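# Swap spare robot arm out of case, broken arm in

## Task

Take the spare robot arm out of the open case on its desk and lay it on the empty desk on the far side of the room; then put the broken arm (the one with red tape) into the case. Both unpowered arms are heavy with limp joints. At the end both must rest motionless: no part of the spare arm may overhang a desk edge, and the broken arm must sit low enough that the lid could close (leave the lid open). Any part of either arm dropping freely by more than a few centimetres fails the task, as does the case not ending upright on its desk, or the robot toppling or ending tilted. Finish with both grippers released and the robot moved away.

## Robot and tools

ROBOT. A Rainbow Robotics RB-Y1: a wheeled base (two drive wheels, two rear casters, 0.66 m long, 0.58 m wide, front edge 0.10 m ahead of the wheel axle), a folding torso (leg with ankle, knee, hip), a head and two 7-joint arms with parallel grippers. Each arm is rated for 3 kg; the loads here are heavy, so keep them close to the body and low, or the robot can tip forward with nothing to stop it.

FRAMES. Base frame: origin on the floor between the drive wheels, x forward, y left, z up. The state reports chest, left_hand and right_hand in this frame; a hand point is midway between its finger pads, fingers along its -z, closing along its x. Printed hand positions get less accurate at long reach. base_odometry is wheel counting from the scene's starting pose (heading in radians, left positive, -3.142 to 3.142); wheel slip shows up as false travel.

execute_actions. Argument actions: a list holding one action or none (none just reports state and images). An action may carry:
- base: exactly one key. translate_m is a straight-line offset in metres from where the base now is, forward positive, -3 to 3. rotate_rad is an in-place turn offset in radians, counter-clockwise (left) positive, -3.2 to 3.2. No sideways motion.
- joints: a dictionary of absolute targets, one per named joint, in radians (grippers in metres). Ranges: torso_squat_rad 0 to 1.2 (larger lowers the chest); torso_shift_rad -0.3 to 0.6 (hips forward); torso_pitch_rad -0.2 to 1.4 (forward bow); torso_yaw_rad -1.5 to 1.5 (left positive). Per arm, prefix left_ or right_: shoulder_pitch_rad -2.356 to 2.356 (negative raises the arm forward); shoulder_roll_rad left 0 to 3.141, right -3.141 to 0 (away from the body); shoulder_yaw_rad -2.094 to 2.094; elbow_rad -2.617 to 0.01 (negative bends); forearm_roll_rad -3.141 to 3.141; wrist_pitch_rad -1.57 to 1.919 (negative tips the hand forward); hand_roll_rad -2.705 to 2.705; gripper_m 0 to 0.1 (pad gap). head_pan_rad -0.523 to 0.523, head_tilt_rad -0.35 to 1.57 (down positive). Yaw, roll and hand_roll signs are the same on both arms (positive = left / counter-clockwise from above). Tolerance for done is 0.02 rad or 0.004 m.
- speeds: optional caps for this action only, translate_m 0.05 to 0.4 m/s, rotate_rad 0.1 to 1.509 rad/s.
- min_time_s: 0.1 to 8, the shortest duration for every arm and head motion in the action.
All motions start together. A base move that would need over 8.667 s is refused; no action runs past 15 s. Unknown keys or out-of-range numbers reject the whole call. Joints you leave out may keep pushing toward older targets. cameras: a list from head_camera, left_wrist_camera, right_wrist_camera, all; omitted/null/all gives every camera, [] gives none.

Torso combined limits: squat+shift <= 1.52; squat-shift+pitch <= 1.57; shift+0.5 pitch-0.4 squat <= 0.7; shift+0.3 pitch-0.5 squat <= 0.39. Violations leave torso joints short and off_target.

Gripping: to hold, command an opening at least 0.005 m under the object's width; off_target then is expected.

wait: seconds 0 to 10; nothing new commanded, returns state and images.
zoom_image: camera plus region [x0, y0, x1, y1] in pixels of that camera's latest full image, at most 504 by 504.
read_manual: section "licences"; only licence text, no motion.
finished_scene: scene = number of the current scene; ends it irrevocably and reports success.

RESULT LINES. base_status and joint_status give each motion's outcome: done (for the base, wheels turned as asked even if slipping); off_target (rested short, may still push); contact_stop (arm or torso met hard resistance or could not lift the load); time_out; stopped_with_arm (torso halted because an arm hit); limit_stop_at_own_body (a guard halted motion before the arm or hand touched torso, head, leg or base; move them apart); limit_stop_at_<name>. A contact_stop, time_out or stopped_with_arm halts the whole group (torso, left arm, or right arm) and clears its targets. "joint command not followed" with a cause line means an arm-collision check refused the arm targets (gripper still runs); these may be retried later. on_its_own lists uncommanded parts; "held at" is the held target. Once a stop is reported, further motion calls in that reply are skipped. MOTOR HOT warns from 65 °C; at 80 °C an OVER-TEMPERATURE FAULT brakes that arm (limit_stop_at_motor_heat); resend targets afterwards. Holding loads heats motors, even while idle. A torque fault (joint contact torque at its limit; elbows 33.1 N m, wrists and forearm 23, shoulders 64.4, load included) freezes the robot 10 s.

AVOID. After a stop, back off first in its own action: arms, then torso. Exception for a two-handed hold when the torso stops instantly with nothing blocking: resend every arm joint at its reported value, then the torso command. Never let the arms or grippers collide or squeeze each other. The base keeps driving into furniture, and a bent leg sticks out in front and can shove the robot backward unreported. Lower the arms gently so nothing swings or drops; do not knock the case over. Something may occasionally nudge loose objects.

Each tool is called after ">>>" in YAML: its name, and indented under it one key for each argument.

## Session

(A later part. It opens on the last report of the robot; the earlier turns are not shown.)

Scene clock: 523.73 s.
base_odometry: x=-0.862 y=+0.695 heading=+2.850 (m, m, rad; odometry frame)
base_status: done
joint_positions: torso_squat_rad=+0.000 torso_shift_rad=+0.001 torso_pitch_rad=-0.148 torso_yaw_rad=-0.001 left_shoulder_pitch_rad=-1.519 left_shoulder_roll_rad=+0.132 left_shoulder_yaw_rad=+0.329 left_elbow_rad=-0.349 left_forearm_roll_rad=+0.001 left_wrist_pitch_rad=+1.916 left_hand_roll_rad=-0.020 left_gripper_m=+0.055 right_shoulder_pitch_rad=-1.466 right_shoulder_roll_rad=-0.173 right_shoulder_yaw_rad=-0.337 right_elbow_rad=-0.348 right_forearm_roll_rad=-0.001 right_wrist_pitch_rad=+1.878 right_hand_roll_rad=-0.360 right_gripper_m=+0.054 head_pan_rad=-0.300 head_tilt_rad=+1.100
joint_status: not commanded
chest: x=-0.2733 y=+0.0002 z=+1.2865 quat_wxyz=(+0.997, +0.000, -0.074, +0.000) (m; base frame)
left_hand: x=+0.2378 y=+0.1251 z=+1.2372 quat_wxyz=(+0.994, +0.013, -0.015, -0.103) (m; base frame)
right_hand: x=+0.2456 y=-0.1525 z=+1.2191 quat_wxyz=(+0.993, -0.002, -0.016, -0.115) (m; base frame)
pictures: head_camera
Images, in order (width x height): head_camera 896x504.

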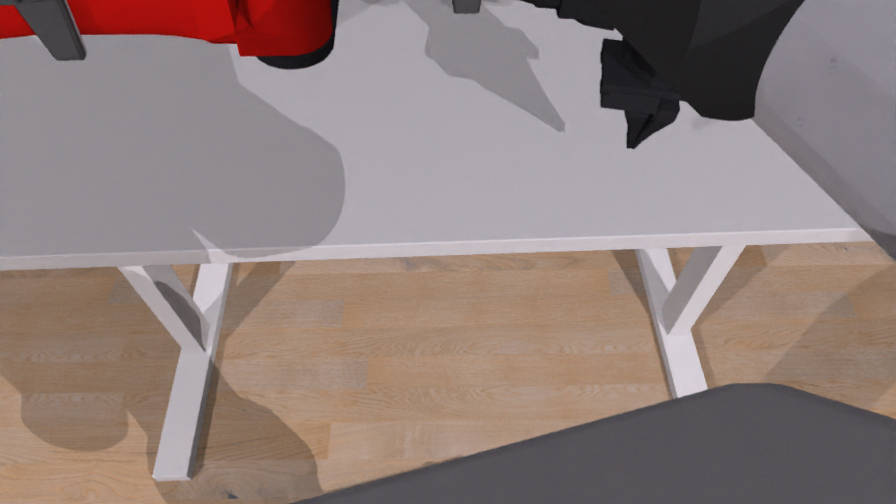

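>>> execute_actions:
  actions:
    - {"base":{"translate_m":-0.4},"speeds":{"translate_m":0.25},"joints":{"head_pan_rad":0,"head_tilt_rad":0.9}}
  cameras: []

>>> execute_actions:
  actions:
    - {"base":{"rotate_rad":1.91},"speeds":{"rotate_rad":0.6}}
  cameras: []

>>> execute_actions:
  actions:
    - {"base":{"translate_m":2.216}}
  cameras: []

>>> execute_actions:
  actions:
    - {"base":{"rotate_rad":-0.36},"speeds":{"rotate_rad":0.4}}
  cameras: ["head_camera"]

Scene clock: 540.33 s.
base_odometry: x=-0.479 y=+0.580 heading=+2.852 (m, m, rad; odometry frame)
base_status: done
joint_positions: torso_squat_rad=+0.000 torso_shift_rad=+0.001 torso_pitch_rad=-0.148 torso_yaw_rad=-0.001 left_shoulder_pitch_rad=-1.519 left_shoulder_roll_rad=+0.132 left_shoulder_yaw_rad=+0.329 left_elbow_rad=-0.349 left_forearm_roll_rad=+0.001 left_wrist_pitch_rad=+1.916 left_hand_roll_rad=-0.020 left_gripper_m=+0.055 right_shoulder_pitch_rad=-1.466 right_shoulder_roll_rad=-0.173 right_shoulder_yaw_rad=-0.337 right_elbow_rad=-0.348 right_forearm_roll_rad=-0.001 right_wrist_pitch_rad=+1.878 right_hand_roll_rad=-0.360 right_gripper_m=+0.054 head_pan_rad=+0.000 head_tilt_rad=+0.900
joint_status: all done
chest: x=-0.2733 y=+0.0002 z=+1.2865 quat_wxyz=(+0.997, +0.000, -0.074, +0.000) (m; base frame)
left_hand: x=+0.2378 y=+0.1251 z=+1.2372 quat_wxyz=(+0.994, +0.013, -0.015, -0.103) (m; base frame)
right_hand: x=+0.2456 y=-0.1526 z=+1.2191 quat_wxyz=(+0.993, -0.002, -0.016, -0.115) (m; base frame)
pictures: none
No camera images: the call's "cameras" was empty. Leave "cameras" out to get every camera's image.

Scene clock: 545.03 s.
base_odometry: x=-0.478 y=+0.580 heading=-1.522 (m, m, rad; odometry frame)
base_status: done
joint_positions: torso_squat_rad=+0.000 torso_shift_rad=+0.001 torso_pitch_rad=-0.148 torso_yaw_rad=-0.001 left_shoulder_pitch_rad=-1.519 left_shoulder_roll_rad=+0.132 left_shoulder_yaw_rad=+0.329 left_elbow_rad=-0.349 left_forearm_roll_rad=+0.001 left_wrist_pitch_rad=+1.916 left_hand_roll_rad=-0.020 left_gripper_m=+0.055 right_shoulder_pitch_rad=-1.466 right_shoulder_roll_rad=-0.173 right_shoulder_yaw_rad=-0.337 right_elbow_rad=-0.348 right_forearm_roll_rad=-0.001 right_wrist_pitch_rad=+1.878 right_hand_roll_rad=-0.360 right_gripper_m=+0.054 head_pan_rad=+0.000 head_tilt_rad=+0.900
joint_status: not commanded
chest: x=-0.2733 y=+0.0002 z=+1.2865 quat_wxyz=(+0.997, +0.000, -0.074, -0.001) (m; base frame)
left_hand: x=+0.2378 y=+0.1251 z=+1.2372 quat_wxyz=(+0.994, +0.013, -0.015, -0.103) (m; base frame)
right_hand: x=+0.2456 y=-0.1526 z=+1.2191 quat_wxyz=(+0.993, -0.002, -0.016, -0.115) (m; base frame)
pictures: none
No camera images: the call's "cameras" was empty. Leave "cameras" out to get every camera's image.

Scene clock: 551.93 s.
base_odometry: x=-0.370 y=-1.633 heading=-1.521 (m, m, rad; odometry frame)
base_status: done
joint_positions: torso_squat_rad=+0.000 torso_shift_rad=+0.001 torso_pitch_rad=-0.148 torso_yaw_rad=-0.001 left_shoulder_pitch_rad=-1.519 left_shoulder_roll_rad=+0.132 left_shoulder_yaw_rad=+0.329 left_elbow_rad=-0.349 left_forearm_roll_rad=+0.001 left_wrist_pitch_rad=+1.916 left_hand_roll_rad=-0.020 left_gripper_m=+0.055 right_shoulder_pitch_rad=-1.466 right_shoulder_roll_rad=-0.173 right_shoulder_yaw_rad=-0.337 right_elbow_rad=-0.348 right_forearm_roll_rad=-0.001 right_wrist_pitch_rad=+1.878 right_hand_roll_rad=-0.360 right_gripper_m=+0.054 head_pan_rad=+0.000 head_tilt_rad=+0.900
joint_status: not commanded
chest: x=-0.2732 y=+0.0002 z=+1.2865 quat_wxyz=(+0.997, +0.000, -0.074, -0.001) (m; base frame)
left_hand: x=+0.2379 y=+0.1251 z=+1.2372 quat_wxyz=(+0.994, +0.013, -0.015, -0.103) (m; base frame)
right_hand: x=+0.2457 y=-0.1526 z=+1.2190 quat_wxyz=(+0.993, -0.002, -0.016, -0.115) (m; base frame)
pictures: none
No camera images: the call's "cameras" was empty. Leave "cameras" out to get every camera's image.

Scene clock: 553.97 s.
base_odometry: x=-0.369 y=-1.633 heading=-1.881 (m, m, rad; odometry frame)
base_status: done
joint_positions: torso_squat_rad=+0.000 torso_shift_rad=+0.001 torso_pitch_rad=-0.148 torso_yaw_rad=-0.001 left_shoulder_pitch_rad=-1.519 left_shoulder_roll_rad=+0.132 left_shoulder_yaw_rad=+0.329 left_elbow_rad=-0.349 left_forearm_roll_rad=+0.001 left_wrist_pitch_rad=+1.916 left_hand_roll_rad=-0.020 left_gripper_m=+0.055 right_shoulder_pitch_rad=-1.466 right_shoulder_roll_rad=-0.173 right_shoulder_yaw_rad=-0.337 right_elbow_rad=-0.348 right_forearm_roll_rad=-0.001 right_wrist_pitch_rad=+1.878 right_hand_roll_rad=-0.360 right_gripper_m=+0.054 head_pan_rad=+0.000 head_tilt_rad=+0.900
joint_status: not commanded
chest: x=-0.2732 y=+0.0001 z=+1.2865 quat_wxyz=(+0.997, +0.000, -0.074, -0.001) (m; base frame)
left_hand: x=+0.2379 y=+0.1251 z=+1.2372 quat_wxyz=(+0.994, +0.013, -0.015, -0.103) (m; base frame)
right_hand: x=+0.2457 y=-0.1526 z=+1.2190 quat_wxyz=(+0.993, -0.002, -0.016, -0.115) (m; base frame)
pictures: head_camera
Images, in order (width x height): head_camera 896x504.

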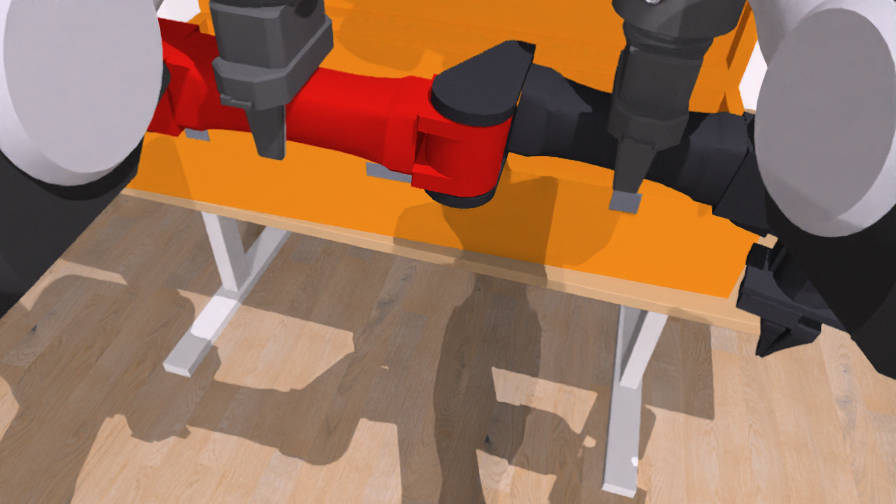

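>>> execute_actions:
  actions:
    - {"base":{"translate_m":0.5},"speeds":{"translate_m":0.2},"joints":{"head_tilt_rad":1.1}}
  cameras: ["head_camera"]

>>> execute_actions:
  actions:
    - {"joints":{"torso_pitch_rad":0,"left_wrist_pitch_rad":1.8,"right_wrist_pitch_rad":1.76,"head_tilt_rad":1.0,"head_pan_rad":-0.3},"min_time_s":1.2}
  cameras: ["head_camera"]

Scene clock: 576.53 s.
base_odometry: x=-0.522 y=-2.109 heading=-1.882 (m, m, rad; odometry frame)
base_status: done
joint_positions: torso_squat_rad=+0.000 torso_shift_rad=+0.001 torso_pitch_rad=-0.148 torso_yaw_rad=-0.001 left_shoulder_pitch_rad=-1.519 left_shoulder_roll_rad=+0.132 left_shoulder_yaw_rad=+0.329 left_elbow_rad=-0.349 left_forearm_roll_rad=+0.001 left_wrist_pitch_rad=+1.916 left_hand_roll_rad=-0.020 left_gripper_m=+0.055 right_shoulder_pitch_rad=-1.466 right_shoulder_roll_rad=-0.173 right_shoulder_yaw_rad=-0.337 right_elbow_rad=-0.348 right_forearm_roll_rad=-0.001 right_wrist_pitch_rad=+1.878 right_hand_roll_rad=-0.360 right_gripper_m=+0.054 head_pan_rad=+0.000 head_tilt_rad=+1.100
joint_status: all done
chest: x=-0.2731 y=+0.0001 z=+1.2865 quat_wxyz=(+0.997, +0.000, -0.074, -0.001) (m; base frame)
left_hand: x=+0.2380 y=+0.1251 z=+1.2372 quat_wxyz=(+0.994, +0.013, -0.015, -0.103) (m; base frame)
right_hand: x=+0.2458 y=-0.1526 z=+1.2190 quat_wxyz=(+0.993, -0.002, -0.016, -0.115) (m; base frame)
pictures: head_camera
Images, in order (width x height): head_camera 896x504.

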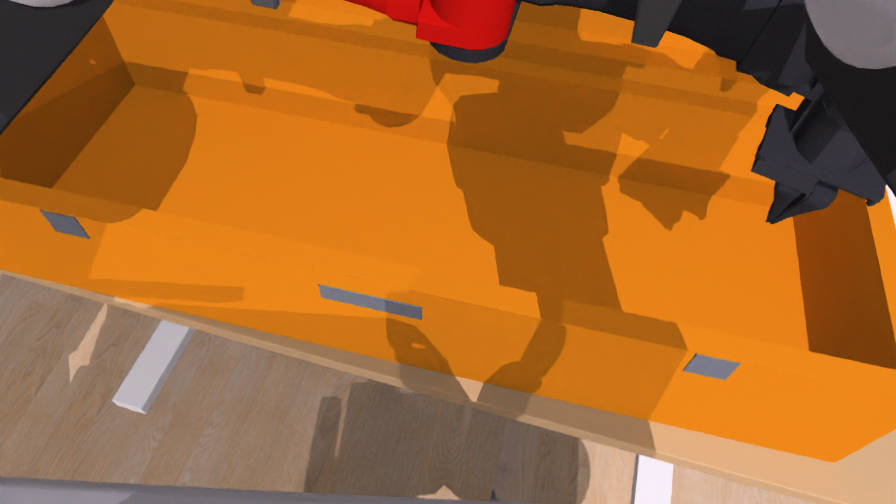

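Scene clock: 578.03 s.
base_odometry: x=-0.522 y=-2.109 heading=-1.882 (m, m, rad; odometry frame)
base_status: not commanded
joint_positions: torso_squat_rad=+0.000 torso_shift_rad=+0.001 torso_pitch_rad=+0.002 torso_yaw_rad=-0.001 left_shoulder_pitch_rad=-1.518 left_shoulder_roll_rad=+0.135 left_shoulder_yaw_rad=+0.328 left_elbow_rad=-0.349 left_forearm_roll_rad=+0.000 left_wrist_pitch_rad=+1.800 left_hand_roll_rad=-0.020 left_gripper_m=+0.054 right_shoulder_pitch_rad=-1.465 right_shoulder_roll_rad=-0.177 right_shoulder_yaw_rad=-0.337 right_elbow_rad=-0.348 right_forearm_roll_rad=+0.001 right_wrist_pitch_rad=+1.760 right_hand_roll_rad=-0.360 right_gripper_m=+0.054 head_pan_rad=-0.300 head_tilt_rad=+1.000
joint_status: all done
chest: x=-0.2268 y=+0.0001 z=+1.2899 quat_wxyz=(+1.000, +0.000, +0.001, +0.000) (m; base frame)
left_hand: x=+0.2978 y=+0.1224 z=+1.1629 quat_wxyz=(+0.995, +0.002, +0.002, -0.102) (m; base frame)
right_hand: x=+0.3033 y=-0.1518 z=+1.1440 quat_wxyz=(+0.993, +0.002, +0.001, -0.117) (m; base frame)
pictures: head_camera
Images, in order (width x height): head_camera 896x504.

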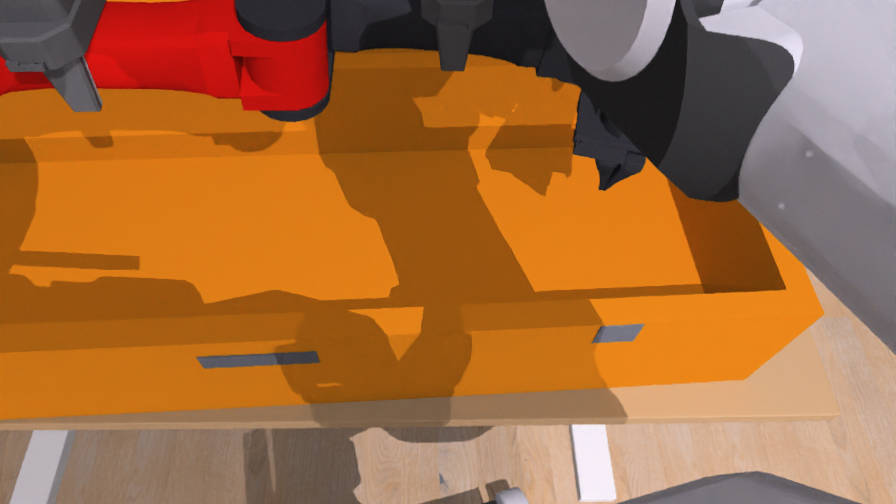

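>>> execute_actions:
  actions:
    - {"joints":{"torso_squat_rad":0.7,"head_pan_rad":0.45,"head_tilt_rad":0.7}}
  cameras: ["head_camera"]

>>> execute_actions:
  actions:
    - {"joints":{"torso_squat_rad":0.78,"head_pan_rad":-0.3,"head_tilt_rad":0.9}}
  cameras: ["head_camera"]

Scene clock: 592.30 s.
base_odometry: x=-0.522 y=-2.109 heading=-1.882 (m, m, rad; odometry frame)
base_status: not commanded
joint_positions: torso_squat_rad=+0.700 torso_shift_rad=+0.001 torso_pitch_rad=+0.002 torso_yaw_rad=-0.001 left_shoulder_pitch_rad=-1.518 left_shoulder_roll_rad=+0.135 left_shoulder_yaw_rad=+0.328 left_elbow_rad=-0.349 left_forearm_roll_rad=+0.000 left_wrist_pitch_rad=+1.800 left_hand_roll_rad=-0.020 left_gripper_m=+0.054 right_shoulder_pitch_rad=-1.465 right_shoulder_roll_rad=-0.177 right_shoulder_yaw_rad=-0.337 right_elbow_rad=-0.348 right_forearm_roll_rad=+0.001 right_wrist_pitch_rad=+1.760 right_hand_roll_rad=-0.360 right_gripper_m=+0.054 head_pan_rad=+0.450 head_tilt_rad=+0.700
joint_status: all done
chest: x=-0.2272 y=+0.0002 z=+1.1254 quat_wxyz=(+1.000, +0.000, +0.001, +0.000) (m; base frame)
left_hand: x=+0.2974 y=+0.1224 z=+0.9985 quat_wxyz=(+0.995, +0.002, +0.002, -0.102) (m; base frame)
right_hand: x=+0.3030 y=-0.1518 z=+0.9796 quat_wxyz=(+0.993, +0.002, +0.001, -0.117) (m; base frame)
pictures: head_camera
Images, in order (width x height): head_camera 896x504.

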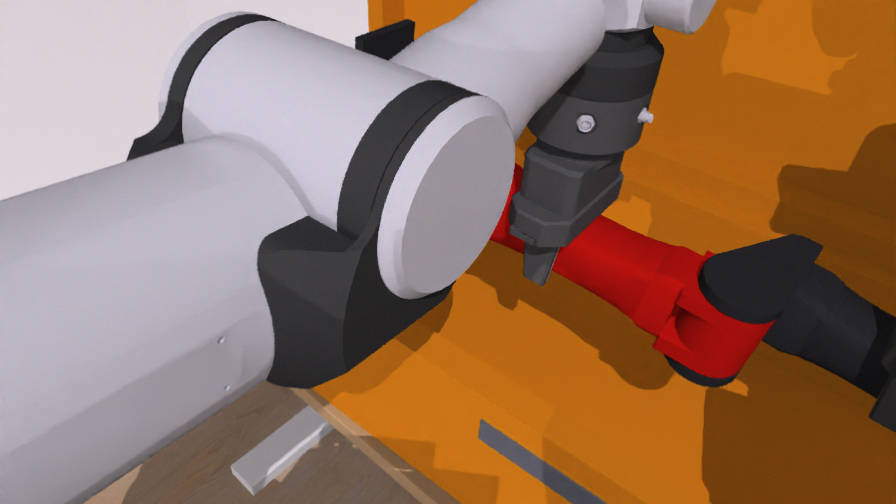

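Scene clock: 593.47 s.
base_odometry: x=-0.522 y=-2.109 heading=-1.882 (m, m, rad; odometry frame)
base_status: not commanded
joint_positions: torso_squat_rad=+0.780 torso_shift_rad=+0.000 torso_pitch_rad=+0.001 torso_yaw_rad=-0.001 left_shoulder_pitch_rad=-1.515 left_shoulder_roll_rad=+0.135 left_shoulder_yaw_rad=+0.328 left_elbow_rad=-0.347 left_forearm_roll_rad=+0.000 left_wrist_pitch_rad=+1.800 left_hand_roll_rad=-0.020 left_gripper_m=+0.055 right_shoulder_pitch_rad=-1.471 right_shoulder_roll_rad=-0.179 right_shoulder_yaw_rad=-0.337 right_elbow_rad=-0.351 right_forearm_roll_rad=+0.001 right_wrist_pitch_rad=+1.761 right_hand_roll_rad=-0.360 right_gripper_m=+0.054 head_pan_rad=-0.300 head_tilt_rad=+0.900
joint_status: all done
chest: x=-0.2276 y=+0.0004 z=+1.0876 quat_wxyz=(+1.000, -0.001, +0.000, +0.000) (m; base frame)
left_hand: x=+0.2963 y=+0.1228 z=+0.9595 quat_wxyz=(+0.995, +0.001, +0.003, -0.102) (m; base frame)
right_hand: x=+0.3046 y=-0.1515 z=+0.9465 quat_wxyz=(+0.993, +0.003, -0.004, -0.117) (m; base frame)
pictures: head_camera
Images, in order (width x height): head_camera 896x504.

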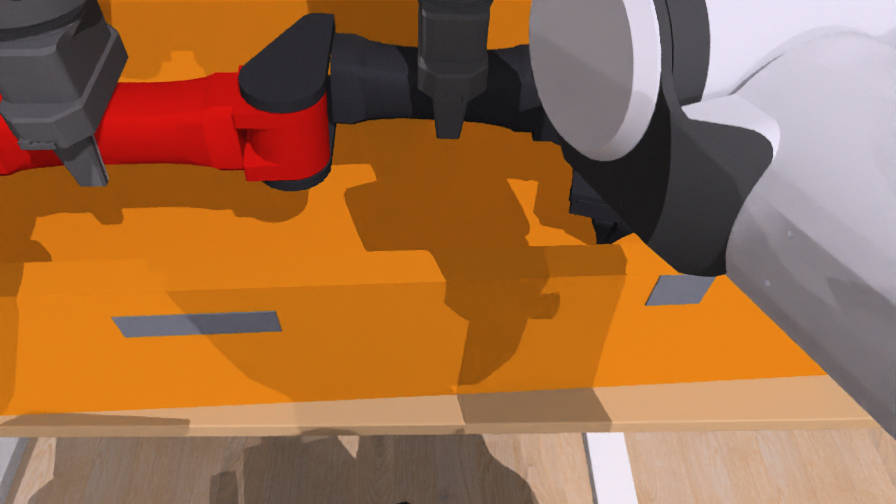

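>>> execute_actions:
  actions:
    - {"base":{"translate_m":0.03},"speeds":{"translate_m":0.05},"joints":{"torso_squat_rad":0.83}}

Scene clock: 622.70 s.
base_odometry: x=-0.532 y=-2.138 heading=-1.882 (m, m, rad; odometry frame)
base_status: done
joint_positions: torso_squat_rad=+0.830 torso_shift_rad=+0.000 torso_pitch_rad=+0.000 torso_yaw_rad=-0.001 left_shoulder_pitch_rad=-1.514 left_shoulder_roll_rad=+0.133 left_shoulder_yaw_rad=+0.328 left_elbow_rad=-0.347 left_forearm_roll_rad=+0.000 left_wrist_pitch_rad=+1.800 left_hand_roll_rad=-0.020 left_gripper_m=+0.056 right_shoulder_pitch_rad=-1.475 right_shoulder_roll_rad=-0.179 right_shoulder_yaw_rad=-0.337 right_elbow_rad=-0.353 right_forearm_roll_rad=+0.001 right_wrist_pitch_rad=+1.761 right_hand_roll_rad=-0.360 right_gripper_m=+0.056 head_pan_rad=-0.300 head_tilt_rad=+0.900
joint_status: all done
chest: x=-0.2278 y=+0.0006 z=+1.0624 quat_wxyz=(+1.000, -0.001, +0.000, +0.000) (m; base frame)
left_hand: x=+0.2956 y=+0.1222 z=+0.9336 quat_wxyz=(+0.995, +0.001, +0.004, -0.103) (m; base frame)
right_hand: x=+0.3057 y=-0.1503 z=+0.9242 quat_wxyz=(+0.993, +0.003, -0.007, -0.116) (m; base frame)
pictures: head_camera, left_wrist_camera, right_wrist_camera
Images, in order (width x height): head_camera 896x504, left_wrist_camera 644x364, right_wrist_camera 644x364.

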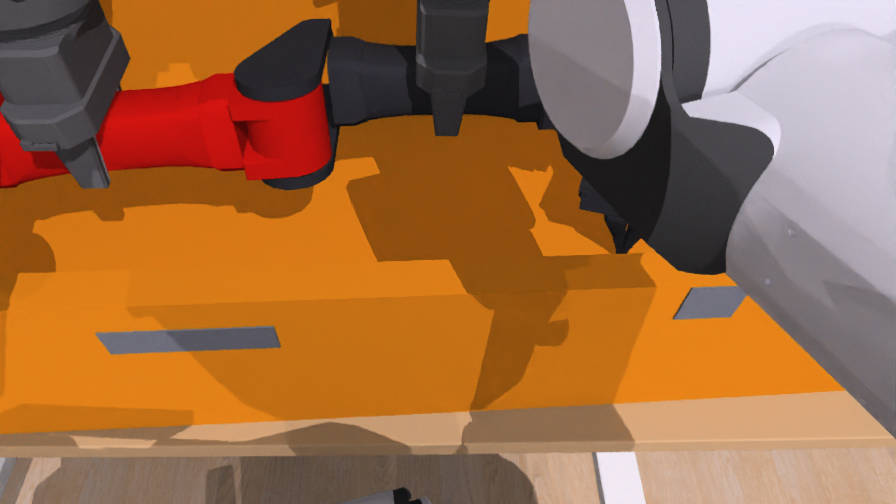

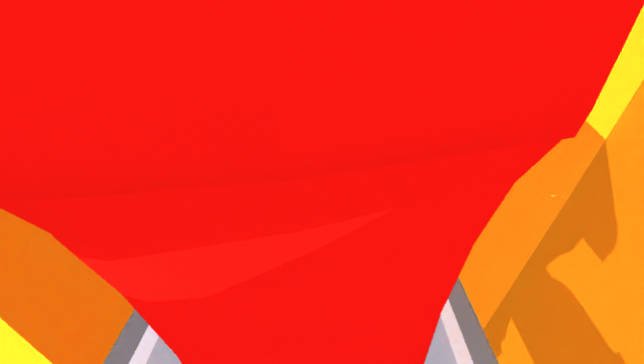

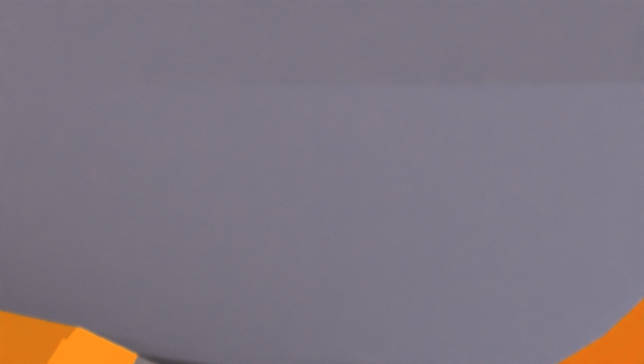

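>>> execute_actions:
  actions:
    - {"base":{"translate_m":0.04},"speeds":{"translate_m":0.05},"joints":{"torso_squat_rad":0.87,"torso_yaw_rad":0.06}}
  cameras: ["head_camera"]

Scene clock: 629.40 s.
base_odometry: x=-0.544 y=-2.176 heading=-1.883 (m, m, rad; odometry frame)
base_status: done
joint_positions: torso_squat_rad=+0.870 torso_shift_rad=+0.000 torso_pitch_rad=+0.001 torso_yaw_rad=+0.060 left_shoulder_pitch_rad=-1.515 left_shoulder_roll_rad=+0.133 left_shoulder_yaw_rad=+0.328 left_elbow_rad=-0.347 left_forearm_roll_rad=+0.000 left_wrist_pitch_rad=+1.800 left_hand_roll_rad=-0.020 left_gripper_m=+0.057 right_shoulder_pitch_rad=-1.471 right_shoulder_roll_rad=-0.177 right_shoulder_yaw_rad=-0.337 right_elbow_rad=-0.351 right_forearm_roll_rad=+0.000 right_wrist_pitch_rad=+1.760 right_hand_roll_rad=-0.360 right_gripper_m=+0.057 head_pan_rad=-0.300 head_tilt_rad=+0.900
joint_status: all done
chest: x=-0.2274 y=+0.0005 z=+1.0414 quat_wxyz=(+1.000, -0.001, +0.001, +0.030) (m; base frame)
left_hand: x=+0.2876 y=+0.1535 z=+0.9127 quat_wxyz=(+0.997, +0.001, +0.004, -0.073) (m; base frame)
right_hand: x=+0.3130 y=-0.1177 z=+0.8997 quat_wxyz=(+0.996, +0.003, -0.004, -0.086) (m; base frame)
pictures: head_camera
Images, in order (width x height): head_camera 896x504.

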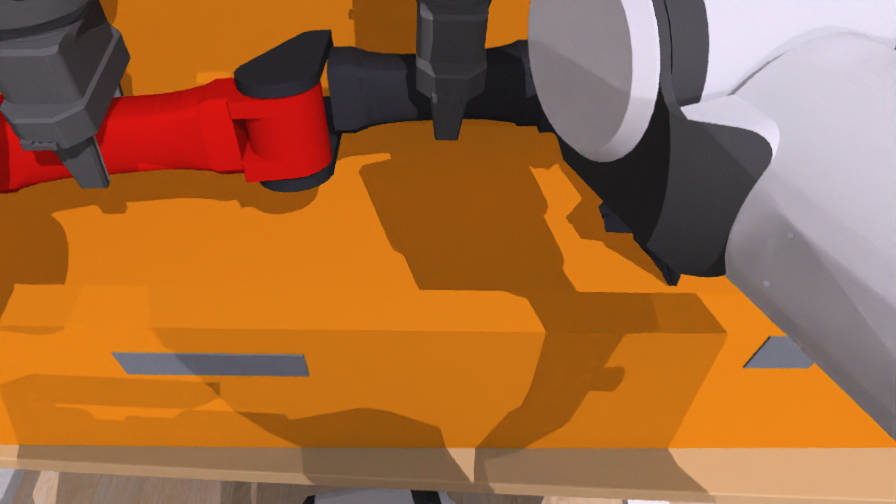

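>>> execute_actions:
  actions:
    - {"base":{"translate_m":0.02},"speeds":{"translate_m":0.05},"joints":{"torso_squat_rad":0.94}}
  cameras: ["head_camera"]

>>> execute_actions:
  actions:
    - {"joints":{"torso_squat_rad":1.0,"head_pan_rad":0,"head_tilt_rad":0.7}}
  cameras: ["head_camera"]

Scene clock: 636.83 s.
base_odometry: x=-0.550 y=-2.195 heading=-1.883 (m, m, rad; odometry frame)
base_status: done
joint_positions: torso_squat_rad=+0.940 torso_shift_rad=+0.001 torso_pitch_rad=+0.001 torso_yaw_rad=+0.060 left_shoulder_pitch_rad=-1.517 left_shoulder_roll_rad=+0.133 left_shoulder_yaw_rad=+0.328 left_elbow_rad=-0.348 left_forearm_roll_rad=+0.001 left_wrist_pitch_rad=+1.800 left_hand_roll_rad=-0.020 left_gripper_m=+0.057 right_shoulder_pitch_rad=-1.467 right_shoulder_roll_rad=-0.176 right_shoulder_yaw_rad=-0.337 right_elbow_rad=-0.349 right_forearm_roll_rad=+0.000 right_wrist_pitch_rad=+1.760 right_hand_roll_rad=-0.360 right_gripper_m=+0.057 head_pan_rad=-0.300 head_tilt_rad=+0.900
joint_status: all done
chest: x=-0.2273 y=+0.0003 z=+1.0028 quat_wxyz=(+1.000, -0.001, +0.001, +0.030) (m; base frame)
left_hand: x=+0.2882 y=+0.1531 z=+0.8751 quat_wxyz=(+0.997, +0.001, +0.003, -0.073) (m; base frame)
right_hand: x=+0.3118 y=-0.1181 z=+0.8586 quat_wxyz=(+0.996, +0.003, -0.001, -0.086) (m; base frame)
pictures: head_camera
Images, in order (width x height): head_camera 896x504.

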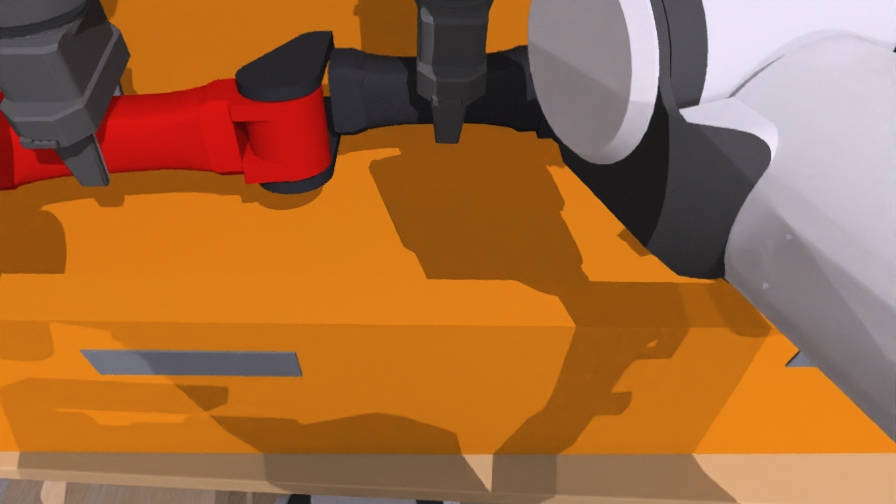

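Scene clock: 637.77 s.
base_odometry: x=-0.550 y=-2.195 heading=-1.883 (m, m, rad; odometry frame)
base_status: not commanded
joint_positions: torso_squat_rad=+1.000 torso_shift_rad=+0.000 torso_pitch_rad=+0.001 torso_yaw_rad=+0.060 left_shoulder_pitch_rad=-1.521 left_shoulder_roll_rad=+0.134 left_shoulder_yaw_rad=+0.328 left_elbow_rad=-0.350 left_forearm_roll_rad=+0.001 left_wrist_pitch_rad=+1.801 left_hand_roll_rad=-0.020 left_gripper_m=+0.055 right_shoulder_pitch_rad=-1.467 right_shoulder_roll_rad=-0.176 right_shoulder_yaw_rad=-0.337 right_elbow_rad=-0.349 right_forearm_roll_rad=+0.001 right_wrist_pitch_rad=+1.760 right_hand_roll_rad=-0.360 right_gripper_m=+0.054 head_pan_rad=+0.000 head_tilt_rad=+0.700
joint_status: all done
chest: x=-0.2278 y=+0.0002 z=+0.9682 quat_wxyz=(+1.000, +0.000, +0.000, +0.030) (m; base frame)
left_hand: x=+0.2890 y=+0.1532 z=+0.8434 quat_wxyz=(+0.997, +0.001, +0.000, -0.073) (m; base frame)
right_hand: x=+0.3114 y=-0.1184 z=+0.8239 quat_wxyz=(+0.996, +0.003, -0.001, -0.086) (m; base frame)
pictures: head_camera
Images, in order (width x height): head_camera 896x504.

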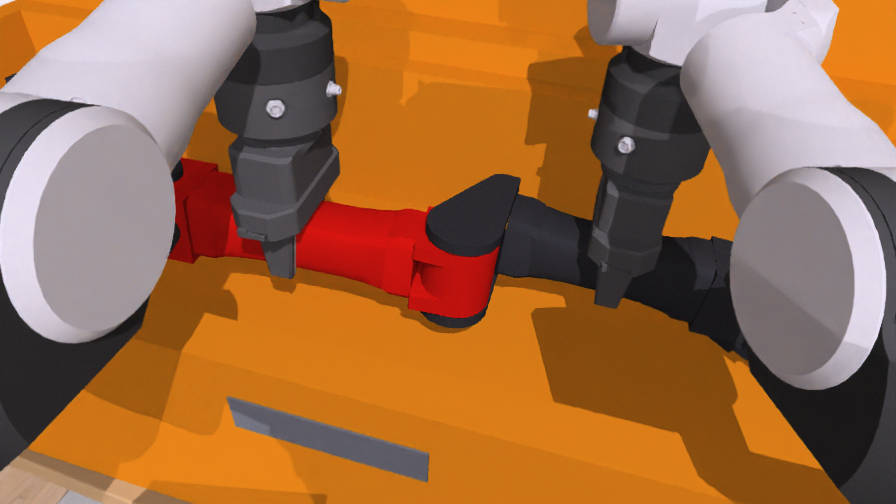

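>>> execute_actions:
  actions:
    - {"joints":{"torso_squat_rad":1.02,"right_shoulder_pitch_rad":-1.45,"right_wrist_pitch_rad":1.74},"min_time_s":1}
  cameras: ["head_camera"]

Scene clock: 645.60 s.
base_odometry: x=-0.550 y=-2.195 heading=-1.883 (m, m, rad; odometry frame)
base_status: not commanded
joint_positions: torso_squat_rad=+1.020 torso_shift_rad=+0.000 torso_pitch_rad=-0.001 torso_yaw_rad=+0.060 left_shoulder_pitch_rad=-1.522 left_shoulder_roll_rad=+0.135 left_shoulder_yaw_rad=+0.329 left_elbow_rad=-0.351 left_forearm_roll_rad=+0.001 left_wrist_pitch_rad=+1.800 left_hand_roll_rad=-0.020 left_gripper_m=+0.055 right_shoulder_pitch_rad=-1.462 right_shoulder_roll_rad=-0.178 right_shoulder_yaw_rad=-0.337 right_elbow_rad=-0.353 right_forearm_roll_rad=-0.001 right_wrist_pitch_rad=+1.745 right_hand_roll_rad=-0.360 right_gripper_m=+0.054 head_pan_rad=+0.000 head_tilt_rad=+0.700
joint_status: right_wrist_pitch_rad contact_stop (moved -0.014 of -0.020); the others done
chest: x=-0.2285 y=+0.0002 z=+0.9562 quat_wxyz=(+1.000, +0.000, -0.001, +0.030) (m; base frame)
left_hand: x=+0.2891 y=+0.1529 z=+0.8335 quat_wxyz=(+0.997, +0.001, -0.003, -0.073) (m; base frame)
right_hand: x=+0.3144 y=-0.1188 z=+0.8120 quat_wxyz=(+0.996, +0.006, -0.009, -0.087) (m; base frame)
pictures: head_camera
Images, in order (width x height): head_camera 896x504.

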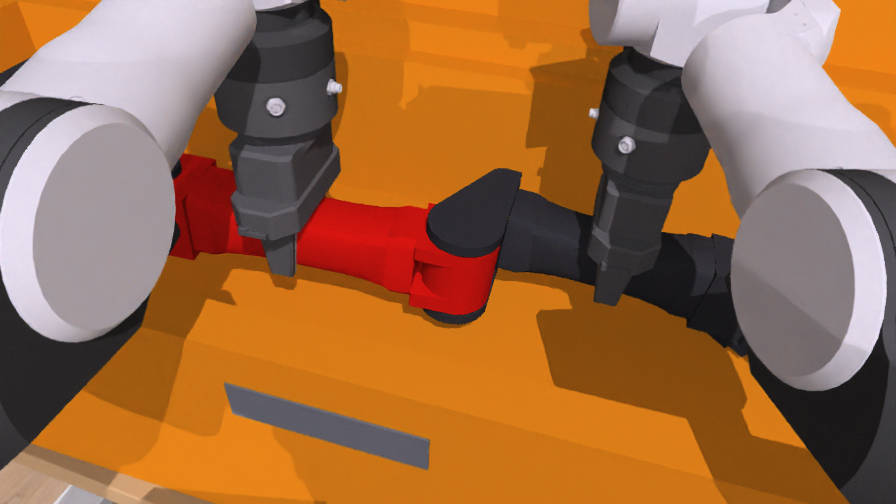

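>>> execute_actions:
  actions:
    - {"joints":{"left_gripper_m":0.1,"right_gripper_m":0.1}}
  cameras: ["head_camera"]

>>> execute_actions:
  actions:
    - {"joints":{"torso_squat_rad":0.3,"right_shoulder_pitch_rad":-1.5}}
  cameras: []

>>> execute_actions:
  actions:
    - {"base":{"translate_m":-0.35},"joints":{"left_shoulder_roll_rad":0.9,"right_shoulder_roll_rad":-0.9,"head_tilt_rad":0.75}}
  cameras: ["head_camera"]

Scene clock: 654.40 s.
base_odometry: x=-0.550 y=-2.195 heading=-1.883 (m, m, rad; odometry frame)
base_status: not commanded
joint_positions: torso_squat_rad=+1.020 torso_shift_rad=+0.000 torso_pitch_rad=+0.000 torso_yaw_rad=+0.060 left_shoulder_pitch_rad=-1.521 left_shoulder_roll_rad=+0.133 left_shoulder_yaw_rad=+0.329 left_elbow_rad=-0.350 left_forearm_roll_rad=+0.001 left_wrist_pitch_rad=+1.800 left_hand_roll_rad=-0.020 left_gripper_m=+0.099 right_shoulder_pitch_rad=-1.462 right_shoulder_roll_rad=-0.178 right_shoulder_yaw_rad=-0.337 right_elbow_rad=-0.353 right_forearm_roll_rad=-0.001 right_wrist_pitch_rad=+1.745 right_hand_roll_rad=-0.360 right_gripper_m=+0.100 head_pan_rad=+0.000 head_tilt_rad=+0.700
joint_status: all done
chest: x=-0.2281 y=+0.0002 z=+0.9563 quat_wxyz=(+1.000, +0.000, +0.000, +0.030) (m; base frame)
left_hand: x=+0.2888 y=+0.1524 z=+0.8322 quat_wxyz=(+0.997, +0.001, -0.001, -0.074) (m; base frame)
right_hand: x=+0.3146 y=-0.1188 z=+0.8115 quat_wxyz=(+0.996, +0.006, -0.008, -0.087) (m; base frame)
pictures: head_camera
Images, in order (width x height): head_camera 896x504.

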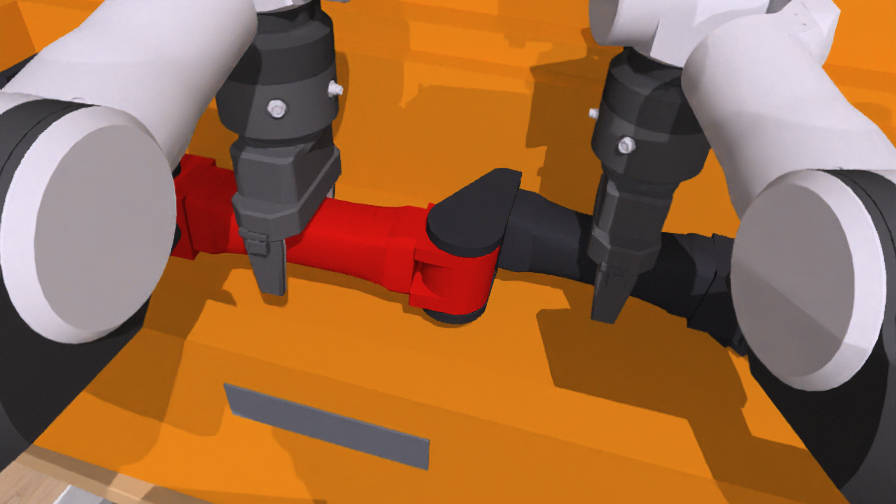

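Scene clock: 657.57 s.
base_odometry: x=-0.550 y=-2.195 heading=-1.883 (m, m, rad; odometry frame)
base_status: not commanded
joint_positions: torso_squat_rad=+0.300 torso_shift_rad=+0.000 torso_pitch_rad=+0.000 torso_yaw_rad=+0.060 left_shoulder_pitch_rad=-1.521 left_shoulder_roll_rad=+0.133 left_shoulder_yaw_rad=+0.329 left_elbow_rad=-0.350 left_forearm_roll_rad=+0.001 left_wrist_pitch_rad=+1.800 left_hand_roll_rad=-0.020 left_gripper_m=+0.099 right_shoulder_pitch_rad=-1.500 right_shoulder_roll_rad=-0.177 right_shoulder_yaw_rad=-0.337 right_elbow_rad=-0.353 right_forearm_roll_rad=-0.001 right_wrist_pitch_rad=+1.745 right_hand_roll_rad=-0.360 right_gripper_m=+0.100 head_pan_rad=+0.000 head_tilt_rad=+0.700
joint_status: all done
chest: x=-0.2279 y=+0.0002 z=+1.2587 quat_wxyz=(+1.000, +0.000, +0.000, +0.030) (m; base frame)
left_hand: x=+0.2889 y=+0.1523 z=+1.1341 quat_wxyz=(+0.997, +0.001, -0.001, -0.074) (m; base frame)
right_hand: x=+0.3210 y=-0.1112 z=+1.1331 quat_wxyz=(+0.996, +0.009, -0.026, -0.081) (m; base frame)
pictures: none
No camera images: the call's "cameras" was empty. Leave "cameras" out to get every camera's image.

Scene clock: 660.23 s.
base_odometry: x=-0.442 y=-1.862 heading=-1.885 (m, m, rad; odometry frame)
base_status: done
joint_positions: torso_squat_rad=+0.300 torso_shift_rad=+0.000 torso_pitch_rad=+0.000 torso_yaw_rad=+0.060 left_shoulder_pitch_rad=-1.521 left_shoulder_roll_rad=+0.900 left_shoulder_yaw_rad=+0.329 left_elbow_rad=-0.350 left_forearm_roll_rad=+0.001 left_wrist_pitch_rad=+1.800 left_hand_roll_rad=-0.020 left_gripper_m=+0.099 right_shoulder_pitch_rad=-1.500 right_shoulder_roll_rad=-0.900 right_shoulder_yaw_rad=-0.337 right_elbow_rad=-0.353 right_forearm_roll_rad=-0.001 right_wrist_pitch_rad=+1.745 right_hand_roll_rad=-0.360 right_gripper_m=+0.100 head_pan_rad=+0.000 head_tilt_rad=+0.750
joint_status: all done
chest: x=-0.2280 y=+0.0003 z=+1.2587 quat_wxyz=(+1.000, +0.000, +0.000, +0.030) (m; base frame)
left_hand: x=+0.2297 y=+0.5390 z=+1.2775 quat_wxyz=(+0.951, +0.037, -0.124, +0.282) (m; base frame)
right_hand: x=+0.2994 y=-0.4882 z=+1.2735 quat_wxyz=(+0.902, -0.008, -0.150, -0.404) (m; base frame)
pictures: head_camera
Images, in order (width x height): head_camera 896x504.

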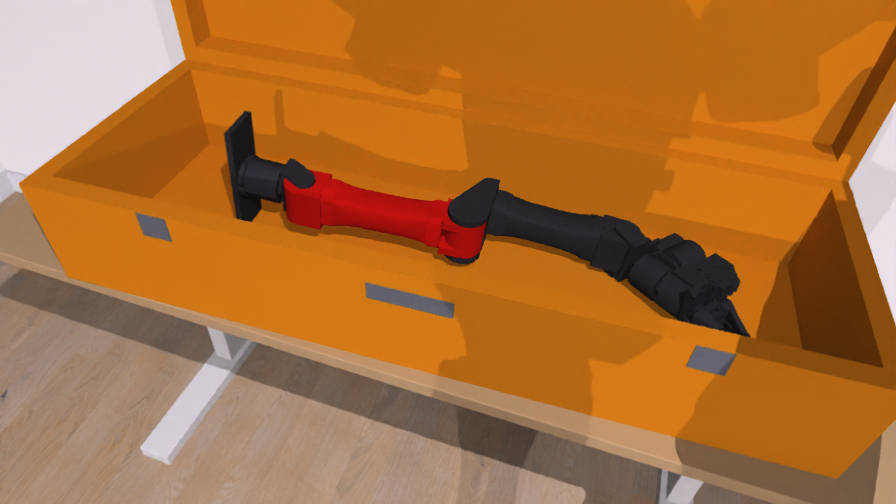

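>>> finished_scene:
  scene: 1

The scene is finished: the task was done.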